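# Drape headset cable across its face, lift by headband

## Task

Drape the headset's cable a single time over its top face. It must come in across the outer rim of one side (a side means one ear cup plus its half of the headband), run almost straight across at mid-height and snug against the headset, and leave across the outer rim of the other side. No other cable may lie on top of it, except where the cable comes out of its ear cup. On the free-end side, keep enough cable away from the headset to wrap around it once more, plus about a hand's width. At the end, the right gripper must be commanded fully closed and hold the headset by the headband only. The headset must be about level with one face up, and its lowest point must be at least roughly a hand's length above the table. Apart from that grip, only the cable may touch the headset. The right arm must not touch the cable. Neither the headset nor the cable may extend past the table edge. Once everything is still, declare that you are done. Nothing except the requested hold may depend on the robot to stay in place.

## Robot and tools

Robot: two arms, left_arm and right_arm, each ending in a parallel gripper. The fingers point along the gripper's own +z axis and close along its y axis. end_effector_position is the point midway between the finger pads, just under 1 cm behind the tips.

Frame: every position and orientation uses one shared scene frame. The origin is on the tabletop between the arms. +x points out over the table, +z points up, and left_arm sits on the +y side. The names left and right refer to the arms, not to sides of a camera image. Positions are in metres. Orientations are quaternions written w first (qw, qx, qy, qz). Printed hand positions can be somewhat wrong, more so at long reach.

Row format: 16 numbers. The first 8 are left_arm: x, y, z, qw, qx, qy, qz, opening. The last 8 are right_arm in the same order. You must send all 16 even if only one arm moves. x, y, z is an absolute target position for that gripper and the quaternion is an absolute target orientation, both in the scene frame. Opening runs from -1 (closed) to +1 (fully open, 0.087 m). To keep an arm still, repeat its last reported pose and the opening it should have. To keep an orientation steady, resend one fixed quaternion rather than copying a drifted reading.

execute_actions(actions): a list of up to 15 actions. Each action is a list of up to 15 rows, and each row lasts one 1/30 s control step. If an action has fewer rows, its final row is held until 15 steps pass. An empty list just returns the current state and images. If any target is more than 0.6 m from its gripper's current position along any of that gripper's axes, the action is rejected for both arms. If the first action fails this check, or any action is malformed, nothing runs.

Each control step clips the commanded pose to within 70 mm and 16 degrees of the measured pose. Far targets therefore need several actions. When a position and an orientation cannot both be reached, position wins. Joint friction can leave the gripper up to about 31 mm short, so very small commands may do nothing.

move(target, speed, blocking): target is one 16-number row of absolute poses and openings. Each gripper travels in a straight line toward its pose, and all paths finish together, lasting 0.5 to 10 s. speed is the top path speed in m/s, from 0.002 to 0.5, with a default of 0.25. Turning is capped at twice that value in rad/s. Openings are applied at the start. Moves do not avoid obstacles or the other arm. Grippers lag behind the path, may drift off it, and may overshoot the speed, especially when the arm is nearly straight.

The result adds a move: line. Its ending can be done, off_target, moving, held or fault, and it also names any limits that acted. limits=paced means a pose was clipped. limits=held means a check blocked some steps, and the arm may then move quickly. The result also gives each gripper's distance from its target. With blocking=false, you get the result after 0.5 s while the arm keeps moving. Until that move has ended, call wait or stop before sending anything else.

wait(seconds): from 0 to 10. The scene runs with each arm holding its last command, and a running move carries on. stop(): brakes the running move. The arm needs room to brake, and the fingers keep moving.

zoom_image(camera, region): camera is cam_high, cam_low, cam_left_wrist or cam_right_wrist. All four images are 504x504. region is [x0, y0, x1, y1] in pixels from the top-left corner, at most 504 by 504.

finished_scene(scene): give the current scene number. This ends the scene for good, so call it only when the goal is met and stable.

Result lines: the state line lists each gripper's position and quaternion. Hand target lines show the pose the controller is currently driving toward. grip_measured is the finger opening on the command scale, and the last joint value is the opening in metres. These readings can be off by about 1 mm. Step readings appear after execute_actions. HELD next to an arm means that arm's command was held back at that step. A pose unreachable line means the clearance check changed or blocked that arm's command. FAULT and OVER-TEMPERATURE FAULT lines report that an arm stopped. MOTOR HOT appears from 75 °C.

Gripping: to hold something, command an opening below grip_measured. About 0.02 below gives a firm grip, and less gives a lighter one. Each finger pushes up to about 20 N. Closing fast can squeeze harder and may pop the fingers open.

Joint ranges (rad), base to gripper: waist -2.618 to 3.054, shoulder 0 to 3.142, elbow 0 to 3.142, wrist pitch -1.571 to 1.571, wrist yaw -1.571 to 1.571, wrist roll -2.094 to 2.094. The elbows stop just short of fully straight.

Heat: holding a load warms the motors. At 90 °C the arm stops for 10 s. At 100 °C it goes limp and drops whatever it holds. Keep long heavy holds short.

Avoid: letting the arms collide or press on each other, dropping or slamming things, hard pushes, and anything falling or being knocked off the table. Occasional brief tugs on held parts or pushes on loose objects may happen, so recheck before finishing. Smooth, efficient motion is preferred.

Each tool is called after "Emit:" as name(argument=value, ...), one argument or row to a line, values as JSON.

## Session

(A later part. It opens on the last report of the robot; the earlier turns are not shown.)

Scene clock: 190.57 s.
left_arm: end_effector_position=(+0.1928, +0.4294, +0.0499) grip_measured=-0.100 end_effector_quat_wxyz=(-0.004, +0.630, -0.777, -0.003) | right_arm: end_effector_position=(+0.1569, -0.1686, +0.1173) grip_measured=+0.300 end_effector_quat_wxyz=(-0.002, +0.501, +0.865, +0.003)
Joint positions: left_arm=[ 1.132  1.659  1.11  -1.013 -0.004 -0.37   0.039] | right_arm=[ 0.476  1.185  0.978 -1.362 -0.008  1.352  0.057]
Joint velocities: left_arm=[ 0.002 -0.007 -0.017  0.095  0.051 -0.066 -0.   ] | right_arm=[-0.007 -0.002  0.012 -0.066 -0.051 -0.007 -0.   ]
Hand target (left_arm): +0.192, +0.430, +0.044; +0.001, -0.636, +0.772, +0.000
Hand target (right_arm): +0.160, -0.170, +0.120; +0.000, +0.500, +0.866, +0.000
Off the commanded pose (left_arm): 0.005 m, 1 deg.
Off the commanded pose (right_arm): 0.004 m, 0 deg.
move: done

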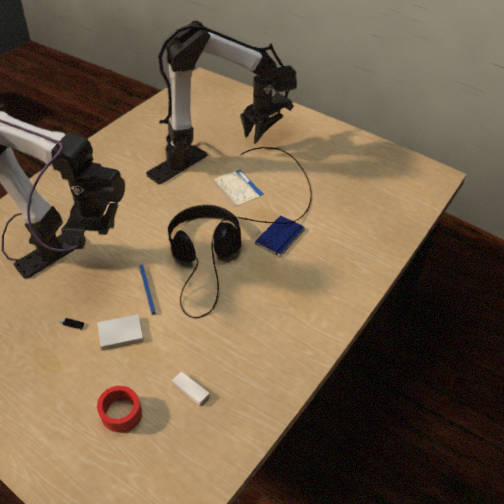

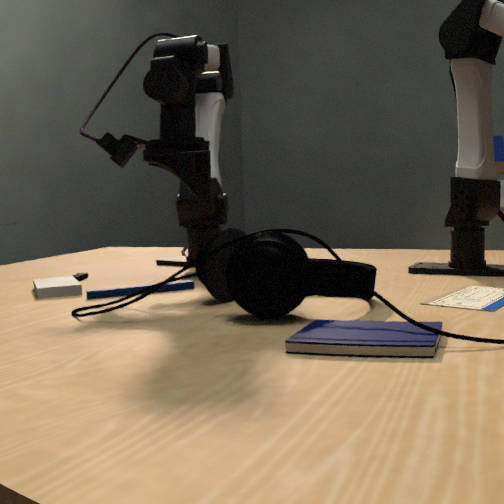

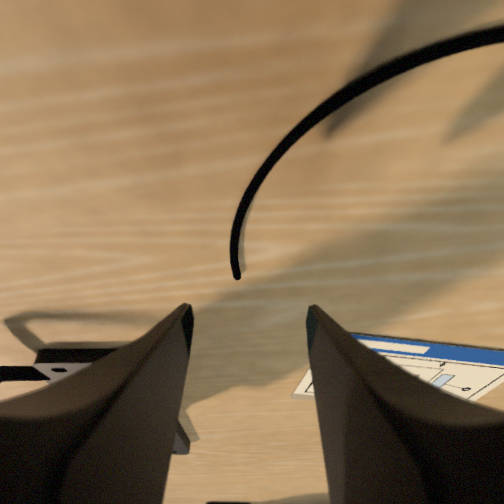

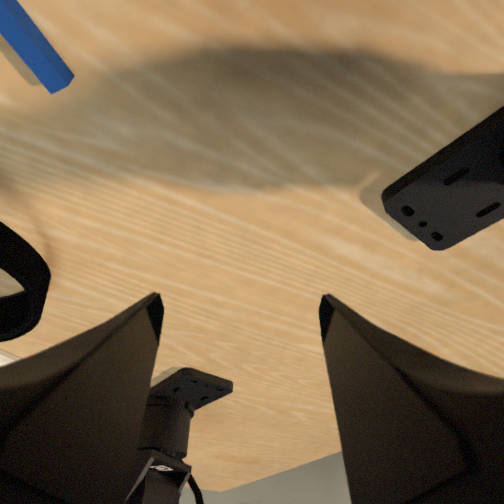

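Emit:
move(
  target=[0.195,0.443,-0.004,0,-0.636,0.772,0,-0.4, 0.16,-0.17,0.12,0,0.5,0.866,0,0.3],
  speed=0.06,
)

Emit:
execute_actions(
  actions=[
    [[0.195,0.443,-0.004,0,-0.636,0.772,0,-0.5, 0.16,-0.17,0.12,0,0.5,0.866,0,0.3],[0.195,0.443,-0.004,0,-0.636,0.772,0,-0.56, 0.16,-0.17,0.12,0,0.5,0.866,0,0.3],[0.195,0.443,-0.004,0,-0.636,0.772,0,-0.62, 0.16,-0.17,0.12,0,0.5,0.866,0,0.3],[0.195,0.443,-0.004,0,-0.636,0.772,0,-0.68, 0.16,-0.17,0.12,0,0.5,0.866,0,0.3],[0.195,0.443,-0.004,0,-0.636,0.772,0,-0.74, 0.16,-0.17,0.12,0,0.5,0.866,0,0.3],[0.195,0.443,-0.004,0,-0.636,0.772,0,-0.80, 0.16,-0.17,0.12,0,0.5,0.866,0,0.3],[0.195,0.443,-0.004,0,-0.636,0.772,0,-0.85, 0.16,-0.17,0.12,0,0.5,0.866,0,0.3],[0.195,0.443,-0.004,0,-0.636,0.772,0,-0.89, 0.16,-0.17,0.12,0,0.5,0.866,0,0.3],[0.195,0.443,-0.004,0,-0.636,0.772,0,-0.92, 0.16,-0.17,0.12,0,0.5,0.866,0,0.3],[0.195,0.443,-0.004,0,-0.636,0.772,0,-0.94, 0.16,-0.17,0.12,0,0.5,0.866,0,0.3],[0.195,0.443,-0.004,0,-0.636,0.772,0,-0.96, 0.16,-0.17,0.12,0,0.5,0.866,0,0.3],[0.195,0.443,-0.004,0,-0.636,0.772,0,-0.975, 0.16,-0.17,0.12,0,0.5,0.866,0,0.3],[0.195,0.443,-0.004,0,-0.636,0.772,0,-0.985, 0.16,-0.17,0.12,0,0.5,0.866,0,0.3]],
  ],
)

Scene clock: 192.77 s.
left_arm: end_effector_position=(+0.1974, +0.4432, +0.0053) grip_measured=-0.400 end_effector_quat_wxyz=(-0.004, +0.635, -0.773, -0.003) | right_arm: end_effector_position=(+0.1569, -0.1686, +0.1173) grip_measured=+0.300 end_effector_quat_wxyz=(-0.002, +0.501, +0.865, +0.003)
Joint positions: left_arm=[ 1.146  1.776  1.055 -0.841 -0.004 -0.369  0.026] | right_arm=[ 0.476  1.185  0.978 -1.362 -0.008  1.352  0.057]
Joint velocities: left_arm=[-0.007 -0.007  0.007  0.007 -0.066 -0.095 -0.001] | right_arm=[-0.007 -0.017 -0.012  0.095 -0.022  0.022  0.001]
Hand target (left_arm): +0.194, +0.442, -0.004; -0.000, -0.636, +0.772, +0.000
Hand target (right_arm): +0.160, -0.170, +0.120; +0.000, +0.500, +0.866, +0.000
Off the commanded pose (left_arm): 0.010 m, 1 deg.
Off the commanded pose (right_arm): 0.004 m, 0 deg.
move: done

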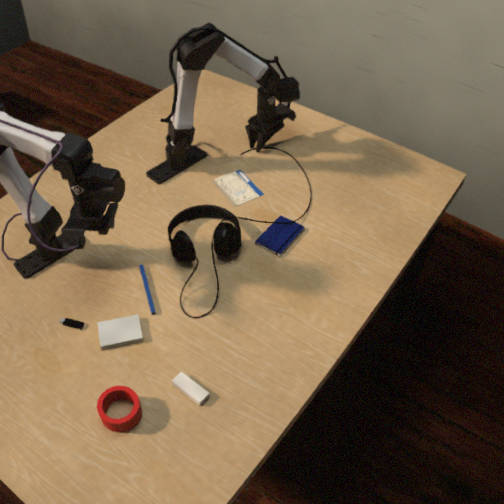

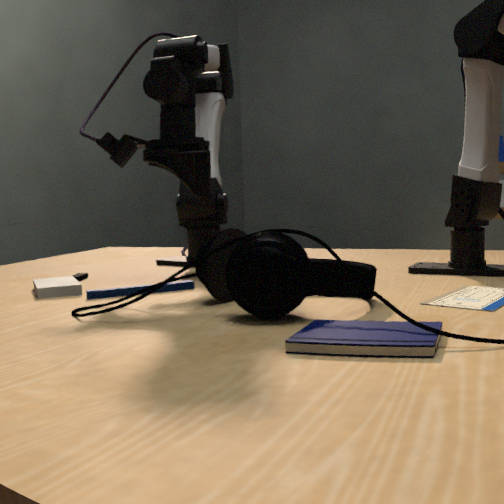

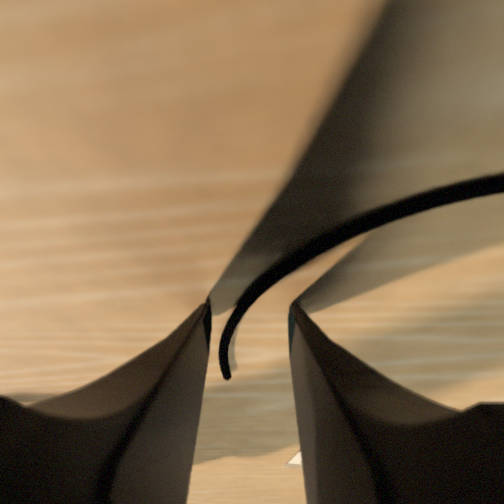

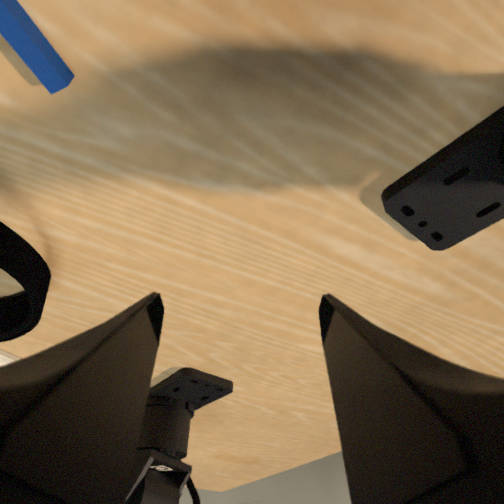

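Scene clock: 193.27 s.
left_arm: end_effector_position=(+0.2000, +0.4443, +0.0051) grip_measured=-0.961 end_effector_quat_wxyz=(-0.009, +0.634, -0.773, -0.000) | right_arm: end_effector_position=(+0.1569, -0.1686, +0.1173) grip_measured=+0.300 end_effector_quat_wxyz=(-0.002, +0.501, +0.865, +0.003)
Joint positions: left_arm=[ 1.146  1.776  1.055 -0.831  0.005 -0.369  0.002] | right_arm=[ 0.476  1.185  0.978 -1.362 -0.008  1.352  0.057]
Joint velocities: left_arm=[-0.002  0.002  0.002 -0.037 -0.037  0.095 -0.   ] | right_arm=[-0.007  0.017 -0.002 -0.007  0.037  0.007 -0.001]
Hand target (left_arm): +0.195, +0.443, -0.004; +0.000, -0.636, +0.772, -0.000
Hand target (right_arm): +0.160, -0.170, +0.120; +0.000, +0.500, +0.866, +0.000
Off the commanded pose (left_arm): 0.010 m, 1 deg.
Off the commanded pose (right_arm): 0.004 m, 0 deg.
Step readings (end_effector_position):
0: left_arm (+0.1974, +0.4432, +0.0053) | right_arm (+0.1569, -0.1686, +0.1173)
1: left_arm (+0.1978, +0.4433, +0.0053) | right_arm (+0.1569, -0.1686, +0.1173)
2: left_arm (+0.1984, +0.4435, +0.0053) | right_arm (+0.1569, -0.1686, +0.1173)
4: left_arm (+0.1991, +0.4439, +0.0052) | right_arm (+0.1569, -0.1686, +0.1173)
8: left_arm (+0.1999, +0.4442, +0.0051) | right_arm (+0.1569, -0.1686, +0.1173)
15: end_effector_position above

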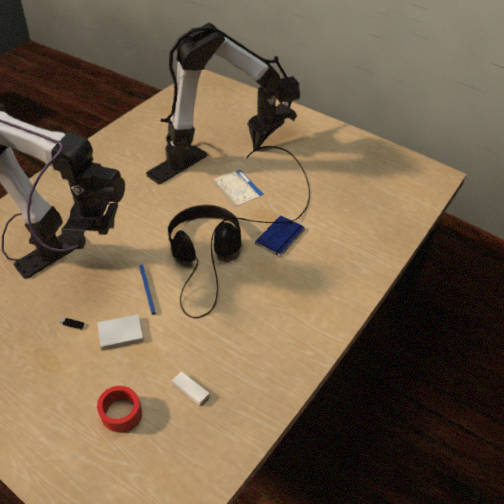

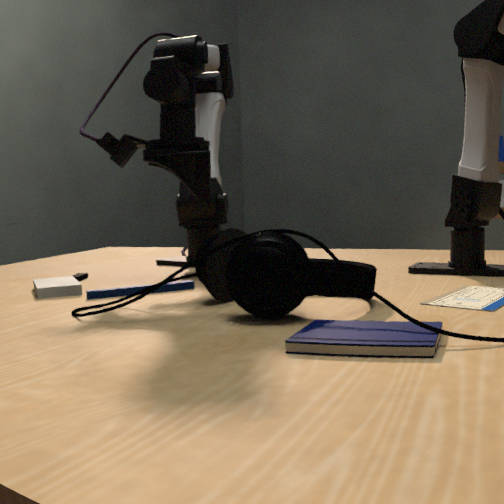

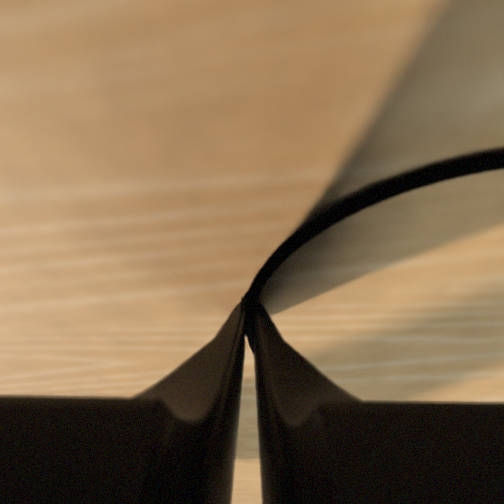

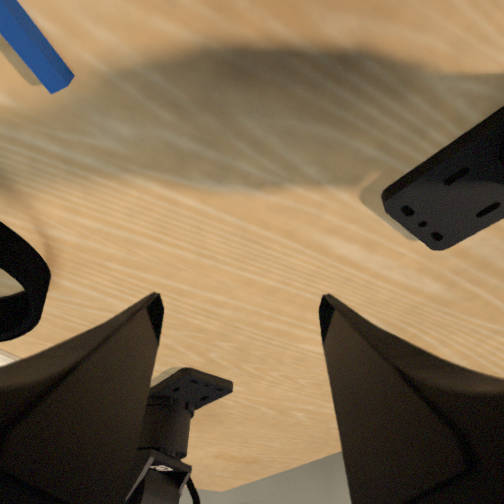

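Emit:
move(
  target=[0.195,0.40,0.06,0,-0.62,0.785,0,-0.985, 0.18,-0.24,0.12,0,0.5,0.866,0,0.3],
  speed=0.15,
)

Emit:
move(
  target=[0.19,0.19,0.08,0,-0.574,0.819,0,-0.985, 0.18,-0.24,0.12,0,0.5,0.866,0,0.3],
  speed=0.2,
)

Emit:
move(
  target=[0.15,-0.05,0.05,0,-0.462,0.887,0,-0.985, 0.18,-0.24,0.12,0,0.5,0.866,0,0.3],
  speed=0.2,
)

Scene clock: 195.13 s.
left_arm: end_effector_position=(+0.1960, +0.4028, +0.0555) grip_measured=-0.961 end_effector_quat_wxyz=(+0.001, -0.621, +0.784, -0.002) | right_arm: end_effector_position=(+0.1703, -0.2367, +0.1154) grip_measured=+0.300 end_effector_quat_wxyz=(-0.012, +0.501, +0.866, -0.004)
Joint positions: left_arm=[ 1.069  1.587  1.055 -1.038  0.005 -0.409  0.002] | right_arm=[ 0.086  1.237  1.002 -1.362 -0.003  0.962  0.057]
Joint velocities: left_arm=[ 0.007 -0.012  0.007 -0.022  0.022 -0.051  0.001] | right_arm=[-0.007 -0.027  0.002  0.007 -0.037 -0.11  -0.   ]
Hand target (left_arm): +0.196, +0.400, +0.061; -0.000, -0.620, +0.785, -0.000
Hand target (right_arm): +0.180, -0.239, +0.120; -0.001, +0.500, +0.866, +0.005
Off the commanded pose (left_arm): 0.005 m, 0 deg.
Off the commanded pose (right_arm): 0.011 m, 2 deg.
move: off_target (right_arm)

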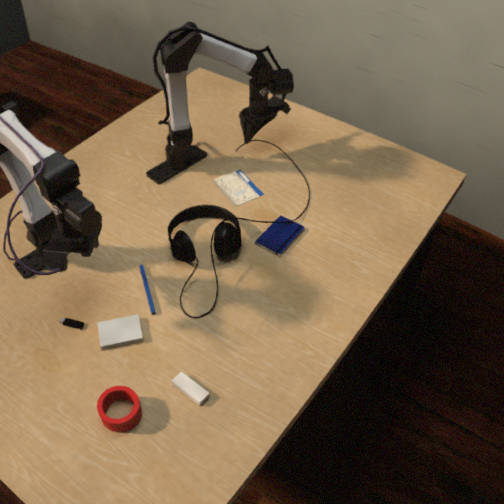

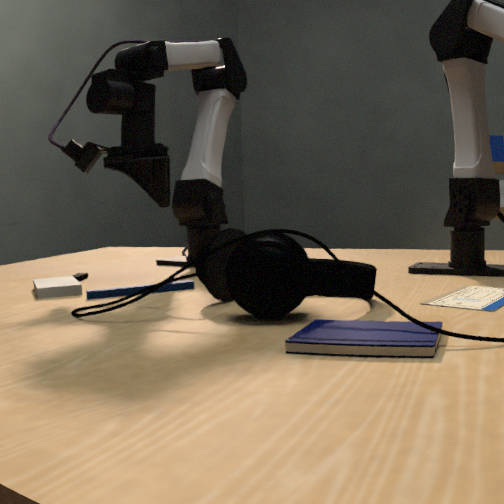

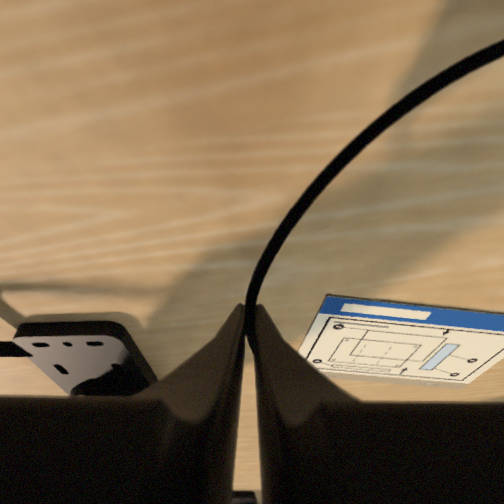

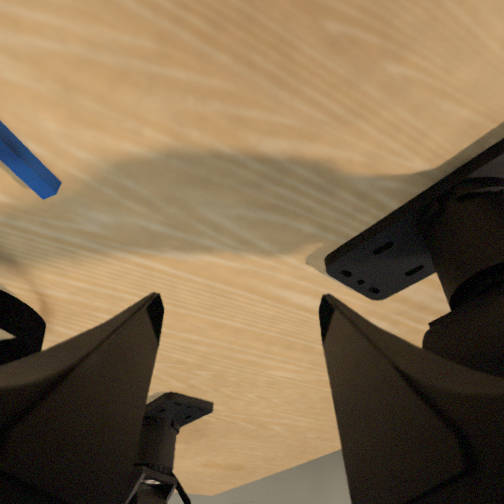

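Scene clock: 196.93 s.
left_arm: end_effector_position=(+0.2001, +0.1865, +0.0828) grip_measured=-0.961 end_effector_quat_wxyz=(+0.001, -0.574, +0.819, -0.008) | right_arm: end_effector_position=(+0.1703, -0.2367, +0.1154) grip_measured=+0.300 end_effector_quat_wxyz=(-0.012, +0.500, +0.866, -0.004)
Joint positions: left_arm=[ 0.123  1.161  0.827 -1.226  0.012 -1.239  0.002] | right_arm=[ 0.086  1.237  1.002 -1.362 -0.003  0.961  0.057]
Joint velocities: left_arm=[-0.007 -0.022 -0.017 -0.037  0.051 -0.051  0.001] | right_arm=[ 0.002 -0.002 -0.002 -0.007 -0.051  0.022 -0.   ]
Hand target (left_arm): +0.192, +0.186, +0.082; -0.005, -0.574, +0.819, -0.001
Hand target (right_arm): +0.180, -0.240, +0.120; +0.000, +0.500, +0.866, -0.000
Off the commanded pose (left_arm): 0.011 m, 1 deg.
Off the commanded pose (right_arm): 0.011 m, 2 deg.
move: off_target (left_arm, right_arm)

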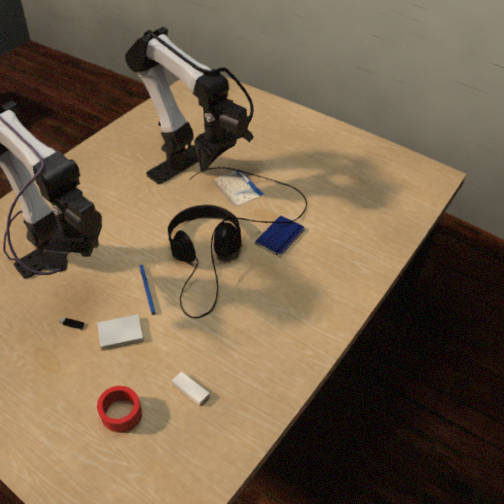

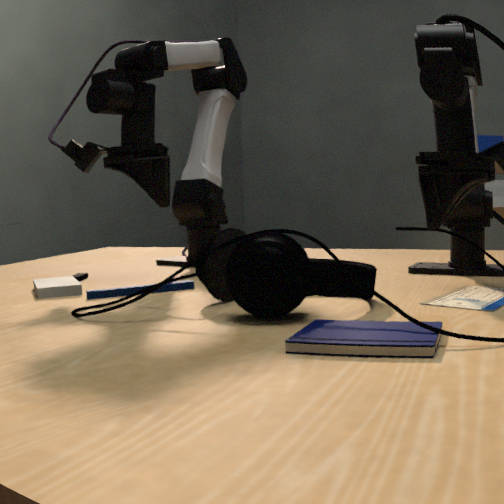

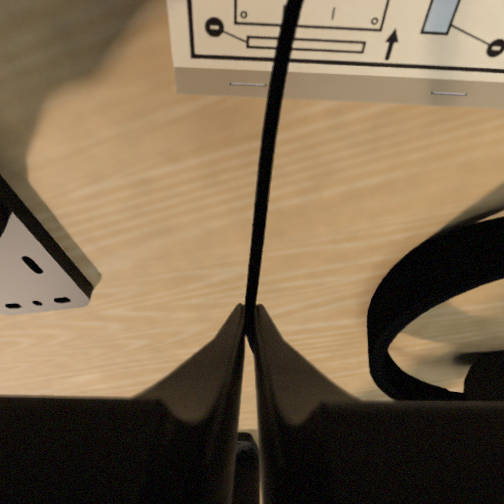

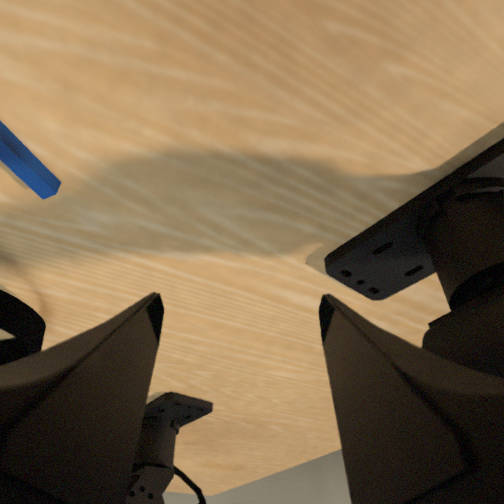

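Scene clock: 198.63 s.
left_arm: end_effector_position=(+0.1446, -0.0437, +0.0476) grip_measured=-0.961 end_effector_quat_wxyz=(-0.006, -0.461, +0.887, +0.014) | right_arm: end_effector_position=(+0.1703, -0.2367, +0.1154) grip_measured=+0.300 end_effector_quat_wxyz=(-0.012, +0.500, +0.866, -0.004)
Joint positions: left_arm=[-0.95   1.636  1.074 -1.036  0.013 -2.048  0.002] | right_arm=[ 0.086  1.237  1.002 -1.362 -0.003  0.961  0.057]
Joint velocities: left_arm=[-0.022  0.017 -0.002 -0.051 -0.066 -0.022 -0.   ] | right_arm=[-0.007  0.007 -0.027  0.007  0.037  0.022  0.   ]
Hand target (left_arm): +0.148, -0.053, +0.048; -0.004, -0.462, +0.887, +0.004
Hand target (right_arm): +0.180, -0.240, +0.120; +0.000, +0.500, +0.866, -0.000
Off the commanded pose (left_arm): 0.009 m, 2 deg.
Off the commanded pose (right_arm): 0.011 m, 2 deg.
move: off_target (right_arm)

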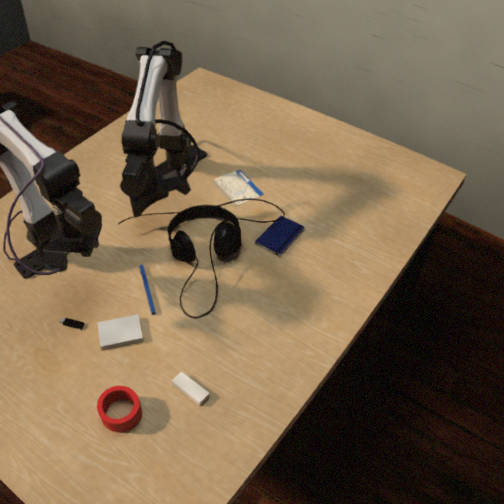

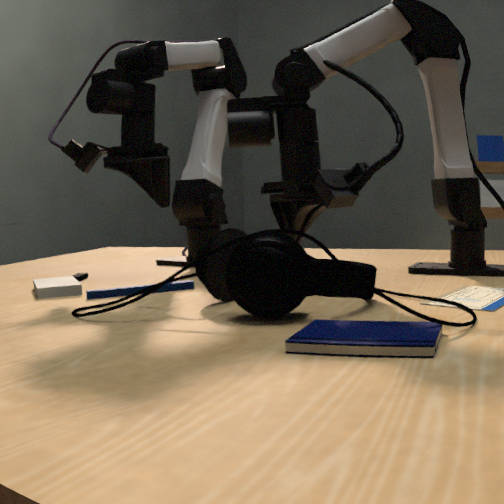

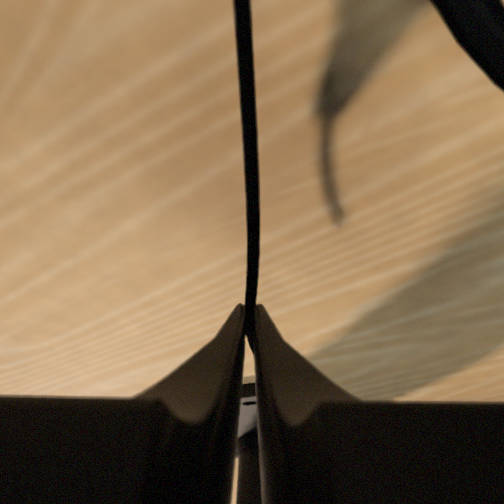

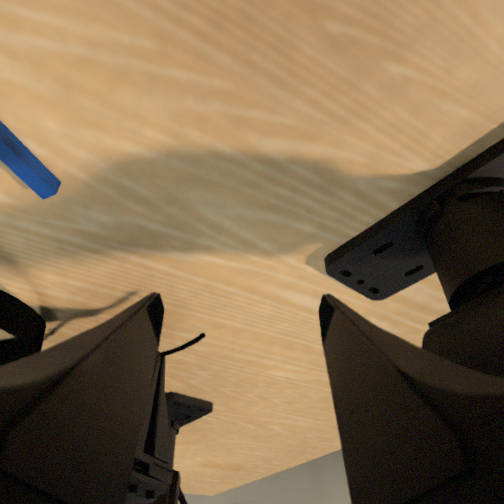

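Emit:
execute_actions(
  actions=[],
)

Scene clock: 200.27 s.
left_arm: end_effector_position=(+0.1447, -0.0437, +0.0476) grip_measured=-0.961 end_effector_quat_wxyz=(-0.006, -0.462, +0.887, +0.014) | right_arm: end_effector_position=(+0.1703, -0.2367, +0.1154) grip_measured=+0.300 end_effector_quat_wxyz=(-0.012, +0.500, +0.866, -0.004)
Joint positions: left_arm=[-0.95   1.636  1.074 -1.036  0.013 -2.05   0.002] | right_arm=[ 0.086  1.237  1.002 -1.362 -0.003  0.961  0.057]
Joint velocities: left_arm=[-0.002 -0.002  0.002  0.022 -0.007 -0.007 -0.   ] | right_arm=[ 0.012 -0.017  0.007 -0.066 -0.007 -0.051 -0.   ]
Hand target (left_arm): +0.148, -0.053, +0.048; -0.004, -0.462, +0.887, +0.004
Hand target (right_arm): +0.180, -0.240, +0.120; +0.000, +0.500, +0.866, -0.000
Off the commanded pose (left_arm): 0.009 m, 2 deg.
Off the commanded pose (right_arm): 0.011 m, 2 deg.

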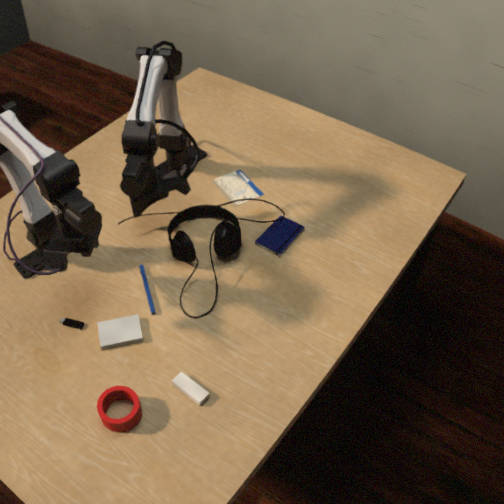

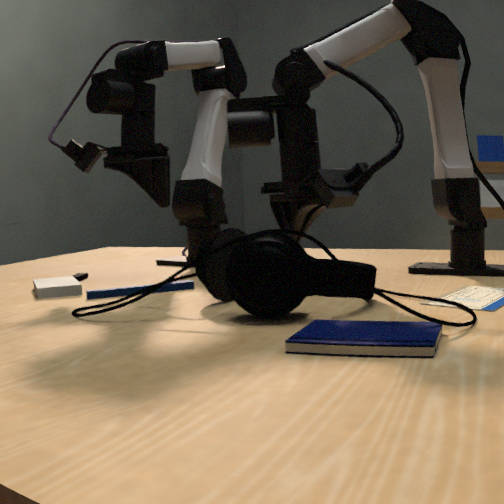

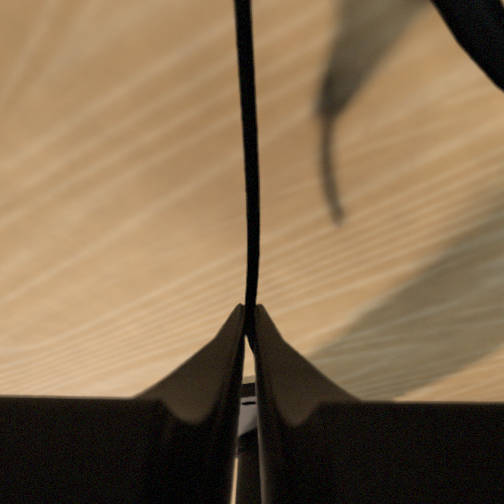

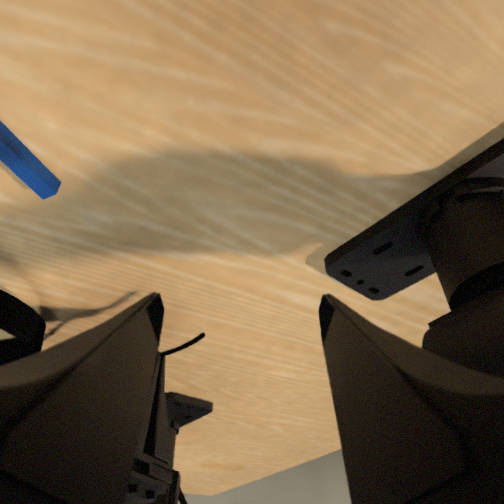

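Emit:
zoom_image(
  camera="cam_high",
  region=[90, 150, 330, 340],
)

Region (90, 150, 330, 340) of cam_high's 504x504 image, scaled by 2.100, with more detail than that image has; it fills the top 399 rows of this view, and the rest is white.

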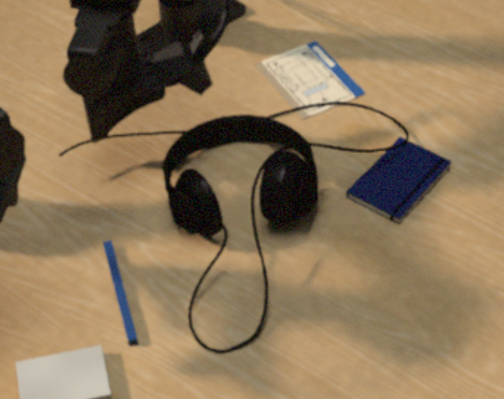

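Emit:
move(
  target=[0.15,-0.05,0.0,0,-0.462,0.887,0,-0.985,0.18,-0.24,0.12,0,0.5,0.866,0,0.3],
  speed=0.1,
)

Emit:
execute_actions(
  actions=[
    [[0.15,-0.05,0.0,0,-0.462,0.887,0,-0.5,0.18,-0.24,0.12,0,0.5,0.866,0,0.3]],
    [[0.15,-0.05,0.03,0,-0.462,0.887,0,-0.3,0.18,-0.24,0.12,0,0.5,0.866,0,0.3]],
    [[0.15,-0.04,0.09,0,-0.462,0.887,0,-0.3,0.18,-0.24,0.12,0,0.5,0.866,0,0.3]],
  ],
)

Scene clock: 202.20 s.
left_arm: end_effector_position=(+0.1510, -0.0528, +0.0091) grip_measured=-0.961 end_effector_quat_wxyz=(-0.002, -0.462, +0.887, -0.007) | right_arm: end_effector_position=(+0.1703, -0.2367, +0.1154) grip_measured=+0.300 end_effector_quat_wxyz=(-0.012, +0.500, +0.866, -0.004)
Joint positions: left_arm=[-0.95   1.699  0.976 -0.834  0.005 -2.05   0.002] | right_arm=[ 0.086  1.237  1.002 -1.362 -0.003  0.961  0.057]
Joint velocities: left_arm=[-0.007 -0.002  0.002 -0.066 -0.051  0.037 -0.001] | right_arm=[-0.012  0.002 -0.022 -0.022  0.051 -0.11  -0.   ]
Hand target (left_arm): +0.150, -0.049, +0.000; -0.000, -0.462, +0.887, +0.000
Hand target (right_arm): +0.180, -0.240, +0.120; +0.000, +0.500, +0.866, -0.000
Off the commanded pose (left_arm): 0.010 m, 1 deg.
Off the commanded pose (right_arm): 0.011 m, 2 deg.
move: off_target (right_arm)

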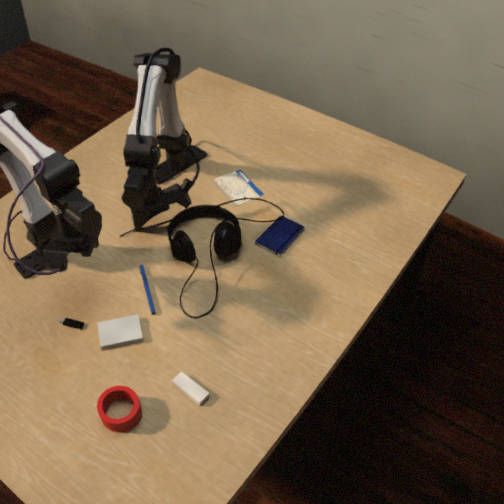

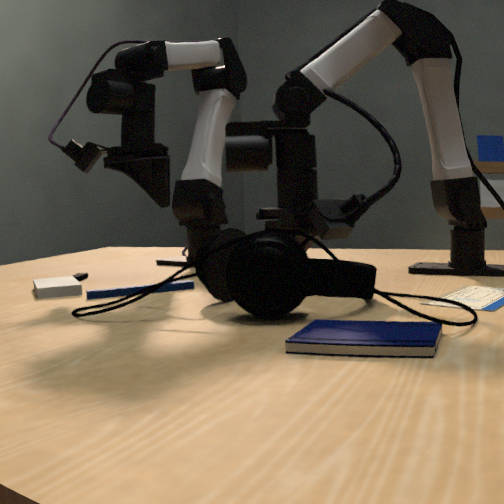

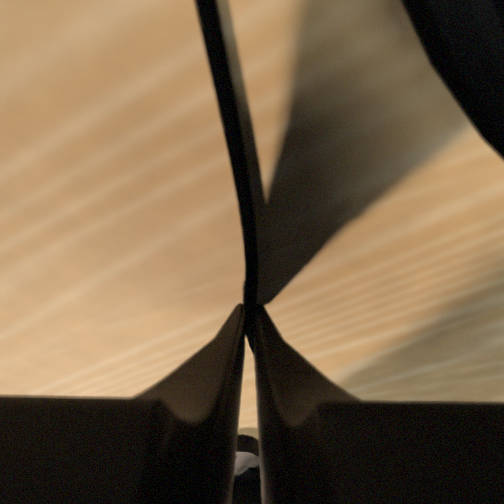

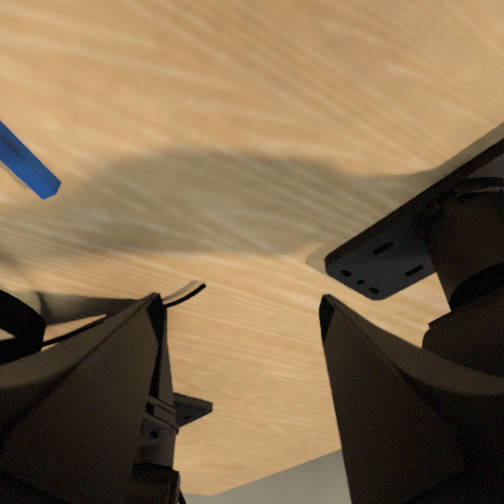

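Scene clock: 203.70 s.
left_arm: end_effector_position=(+0.1498, -0.0471, +0.0910) grip_measured=-0.300 end_effector_quat_wxyz=(-0.002, -0.461, +0.887, -0.016) | right_arm: end_effector_position=(+0.1703, -0.2367, +0.1154) grip_measured=+0.300 end_effector_quat_wxyz=(-0.012, +0.500, +0.866, -0.004)
Joint positions: left_arm=[-0.945  1.563  1.172 -1.149  0.004 -2.042  0.031] | right_arm=[ 0.086  1.237  1.002 -1.362 -0.003  0.961  0.057]
Joint velocities: left_arm=[-0.002  0.012  0.012 -0.11  -0.066  0.066  0.001] | right_arm=[-0.017  0.007  0.007  0.066 -0.007  0.022  0.001]
Hand target (left_arm): +0.150, -0.041, +0.090; +0.000, -0.462, +0.887, -0.000
Hand target (right_arm): +0.180, -0.240, +0.120; +0.000, +0.500, +0.866, -0.000
Off the commanded pose (left_arm): 0.007 m, 2 deg.
Off the commanded pose (right_arm): 0.011 m, 2 deg.
Step readings (end_effector_position; steps 1 to 15: 1st action; 16 to 30: 2nd action; 31 to 45: 3rd action):
0: left_arm (+0.1510, -0.0528, +0.0091) | right_arm (+0.1703, -0.2367, +0.1154)
1: left_arm (+0.1511, -0.0529, +0.0091) | right_arm (+0.1703, -0.2367, +0.1154)
2: left_arm (+0.1511, -0.0531, +0.0092) | right_arm (+0.1703, -0.2367, +0.1154)
4: left_arm (+0.1512, -0.0531, +0.0092) | right_arm (+0.1703, -0.2367, +0.1154)
8: left_arm (+0.1512, -0.0532, +0.0092) | right_arm (+0.1703, -0.2367, +0.1154)
15: left_arm (+0.1513, -0.0533, +0.0092) | right_arm (+0.1703, -0.2367, +0.1154)
16: left_arm (+0.1508, -0.0525, +0.0104) | right_arm (+0.1703, -0.2367, +0.1154)
17: left_arm (+0.1504, -0.0516, +0.0125) | right_arm (+0.1703, -0.2367, +0.1154)
19: left_arm (+0.1508, -0.0523, +0.0184) | right_arm (+0.1703, -0.2367, +0.1154)
23: left_arm (+0.1508, -0.0524, +0.0235) | right_arm (+0.1703, -0.2367, +0.1154)
30: left_arm (+0.1490, -0.0489, +0.0232) | right_arm (+0.1703, -0.2367, +0.1154)
31: left_arm (+0.1483, -0.0476, +0.0282) | right_arm (+0.1703, -0.2367, +0.1154)
32: left_arm (+0.1479, -0.0468, +0.0379) | right_arm (+0.1703, -0.2367, +0.1154)
34: left_arm (+0.1512, -0.0532, +0.0643) | right_arm (+0.1703, -0.2367, +0.1154)
38: left_arm (+0.1553, -0.0584, +0.0923) | right_arm (+0.1703, -0.2367, +0.1154)
45: end_effector_position above

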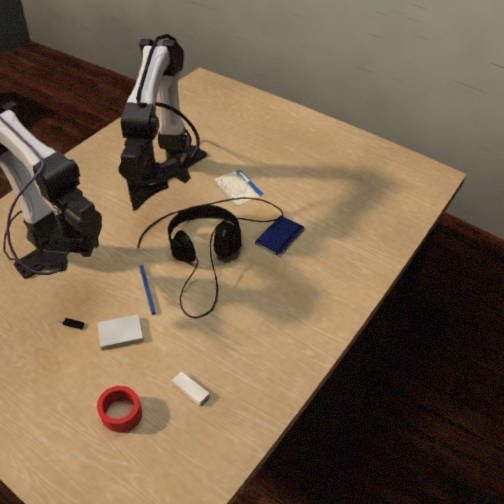

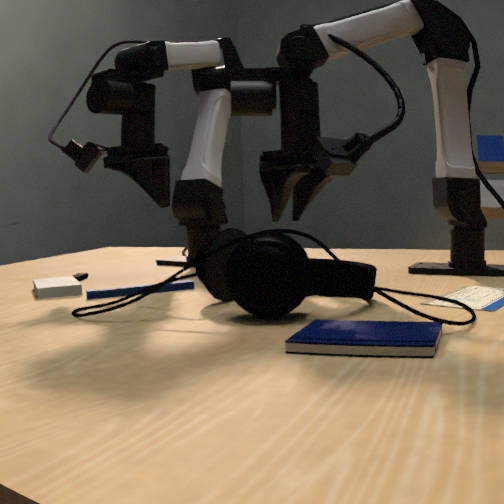

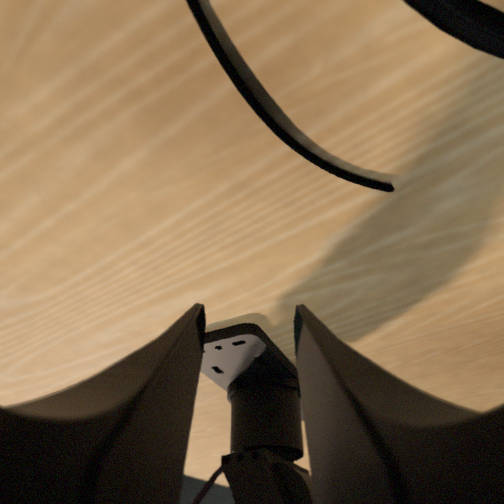

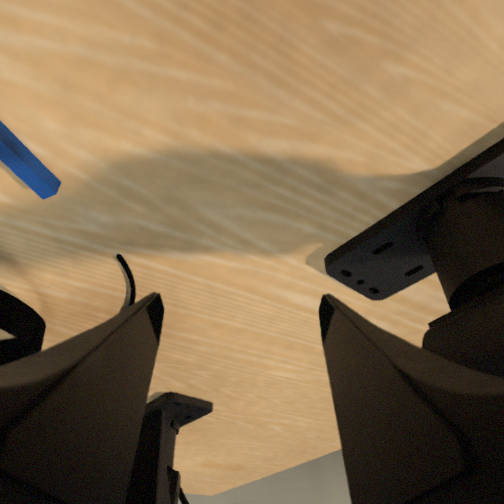

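Emit:
move(
  target=[0.43,-0.07,0.15,0,0.4226,0.9063,0,-0.2,0.18,-0.20,0.10,0,0.477,0.879,0,-0.2],
  speed=0.35,
)

Emit:
move(
  target=[0.43,-0.07,0.12,0,0.4226,0.9063,0,-0.2,0.18,-0.075,0.09,0,0.477,0.879,0,-0.2],
  speed=0.2,
)

Scene clock: 214.17 s.
left_arm: end_effector_position=(+0.4322, -0.0695, +0.1522) grip_measured=-0.200 end_effector_quat_wxyz=(+0.158, +0.417, +0.894, -0.043) | right_arm: end_effector_position=(+0.1812, -0.2018, +0.1086) grip_measured=-0.200 end_effector_quat_wxyz=(+0.006, +0.478, +0.879, +0.005)
Joint positions: left_arm=[-0.534  2.492  2.786 -1.536  0.008  0.197  0.035] | right_arm=[ 0.28   1.248  0.986 -1.292 -0.002  1.103  0.035]
Joint velocities: left_arm=[-0.007  0.007  0.002  0.022  0.007  0.007 -0.001] | right_arm=[-0.012 -0.002  0.012 -0.037  0.007 -0.022  0.001]
Hand target (left_arm): +0.432, -0.067, +0.146; +0.148, +0.421, +0.894, -0.035
Hand target (right_arm): +0.179, -0.201, +0.100; +0.000, +0.477, +0.879, -0.003
Off the commanded pose (left_arm): 0.003 m, 19 deg; orientation clipped at the last step of the last action.
Off the commanded pose (right_arm): 0.009 m, 1 deg.
joint sent to its limit (left arm) — the command would take joint 4 (wrist pitch) past its lower limit, so that joint was sent only as far as its limit.
move: off_target (left_arm); limits=paced

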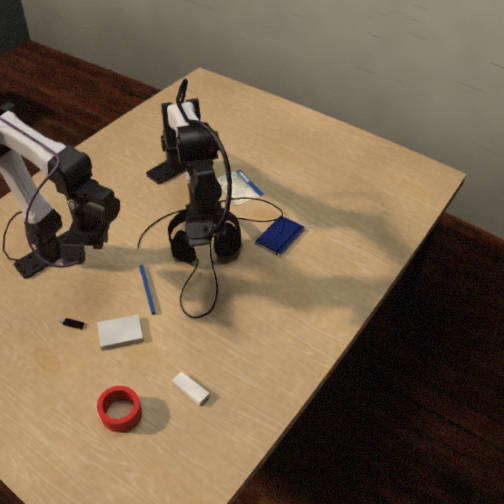

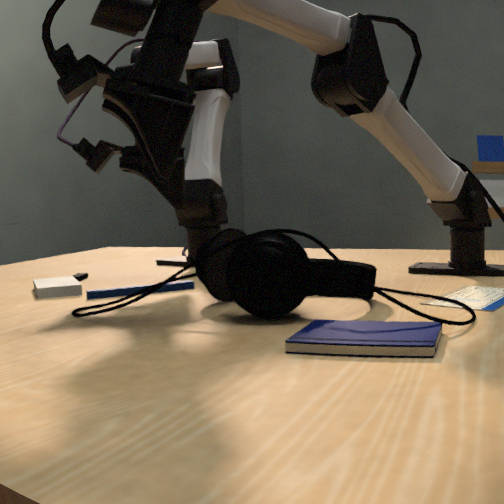

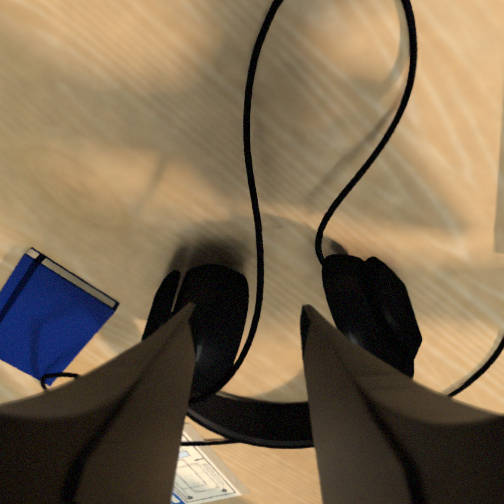

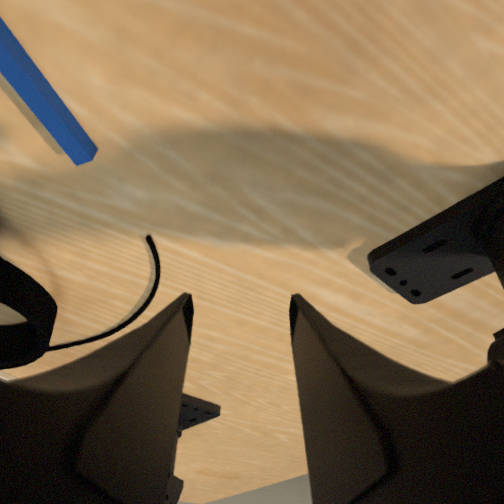

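Scene clock: 215.60 s.
left_arm: end_effector_position=(+0.4343, -0.0707, +0.1295) grip_measured=-0.200 end_effector_quat_wxyz=(+0.137, +0.418, +0.897, -0.036) | right_arm: end_effector_position=(+0.1697, -0.0868, +0.0849) grip_measured=-0.200 end_effector_quat_wxyz=(-0.009, +0.477, +0.879, -0.022)
Joint positions: left_arm=[-0.534  2.545  2.796 -1.537  0.006  0.197  0.035] | right_arm=[ 0.822  1.452  1.047 -1.214  0.002  1.643  0.035]
Joint velocities: left_arm=[ 0.002  0.007 -0.002  0.022 -0.007 -0.095 -0.001] | right_arm=[ 0.002  0.002 -0.002 -0.022  0.037 -0.022 -0.001]
Hand target (left_arm): +0.429, -0.069, +0.119; +0.118, +0.422, +0.898, -0.028
Hand target (right_arm): +0.179, -0.078, +0.089; +0.003, +0.477, +0.879, -0.006
Off the commanded pose (left_arm): 0.010 m, 16 deg; orientation clipped at the last step of the last action.
Off the commanded pose (right_arm): 0.016 m, 3 deg.
joint sent to its limit (left arm) — the command would take joint 4 (wrist pitch) past its lower limit, so that joint was sent only as far as its limit.
move: off_target (left_arm, right_arm); limits=paced

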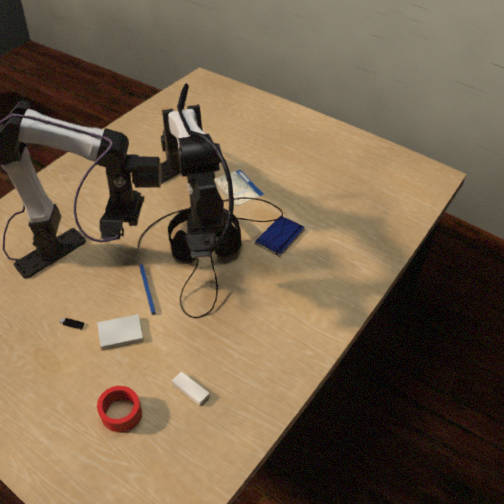

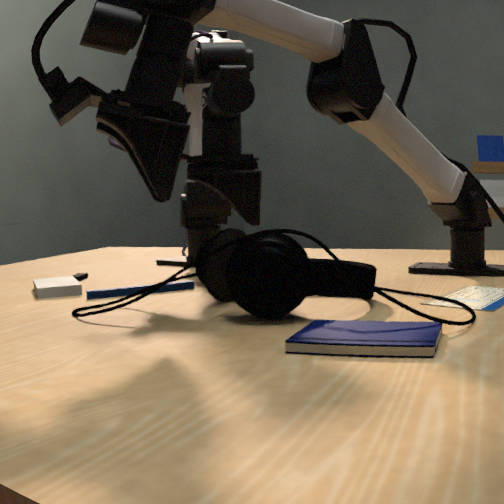

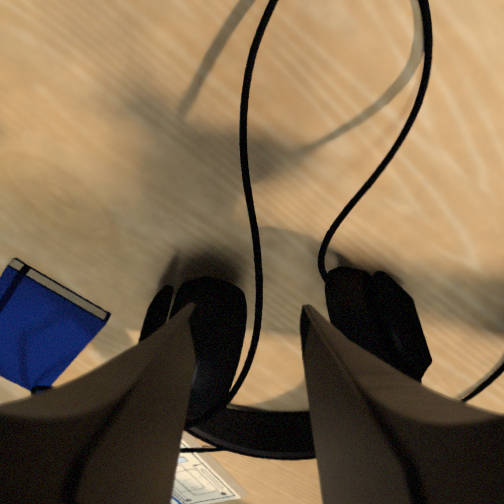

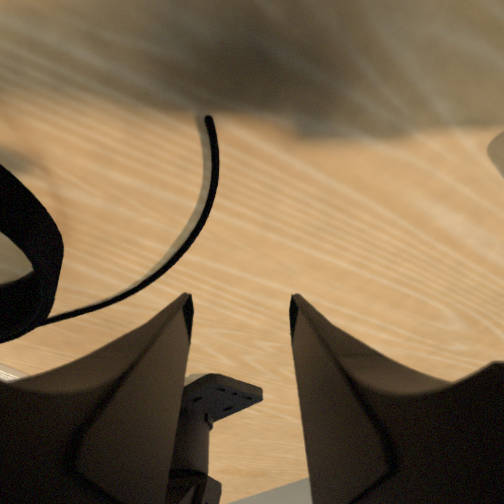

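Emit:
move(
  target=[0.43,-0.07,0.12,0.137,0.418,0.897,-0.036,-0.2,0.186,-0.07,-0.004,0,0.477,0.879,0,-0.2],
  speed=0.12,
)

Scene clock: 217.27 s.
left_arm: end_effector_position=(+0.4311, -0.0682, +0.1196) grip_measured=-0.200 end_effector_quat_wxyz=(+0.133, +0.418, +0.898, -0.036) | right_arm: end_effector_position=(+0.1804, -0.0787, +0.0032) grip_measured=-0.200 end_effector_quat_wxyz=(-0.006, +0.478, +0.878, -0.016)
Joint positions: left_arm=[-0.534  2.444  2.559 -1.409  0.006  0.197  0.035] | right_arm=[ 0.822  1.602  0.845 -0.849  0.002  1.645  0.035]
Joint velocities: left_arm=[-0.002 -0.012 -0.002 -0.022 -0.007  0.037  0.   ] | right_arm=[-0.007  0.002 -0.012 -0.051  0.022 -0.051 -0.   ]
Hand target (left_arm): +0.430, -0.070, +0.120; +0.136, +0.418, +0.897, -0.036
Hand target (right_arm): +0.184, -0.072, -0.003; -0.000, +0.477, +0.879, -0.001
Off the commanded pose (left_arm): 0.002 m, 0 deg.
Off the commanded pose (right_arm): 0.013 m, 2 deg.
move: off_target (right_arm)

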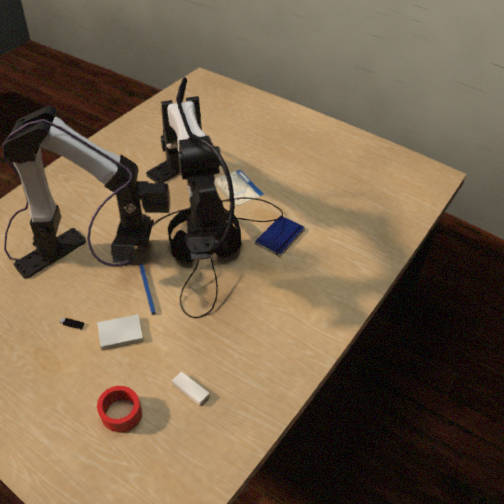

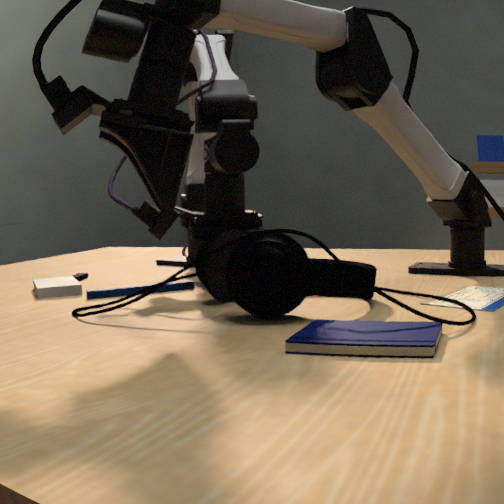

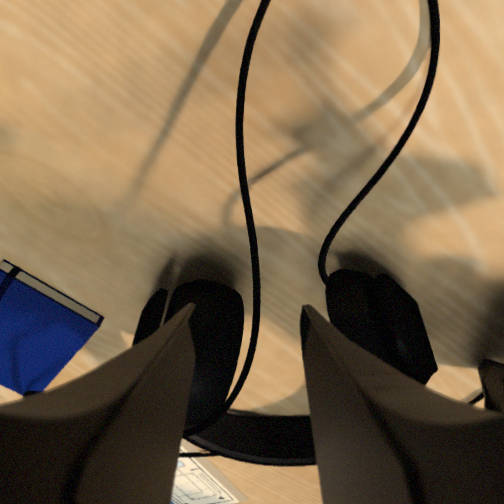

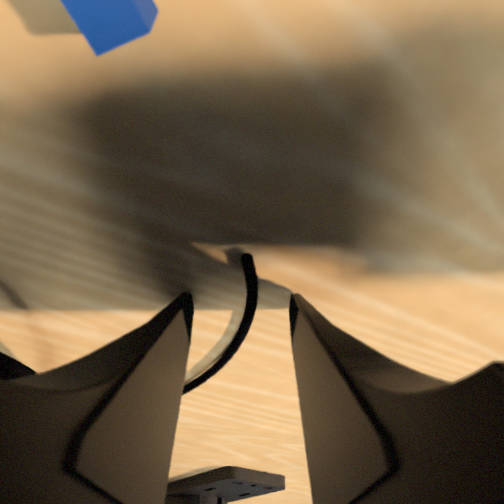

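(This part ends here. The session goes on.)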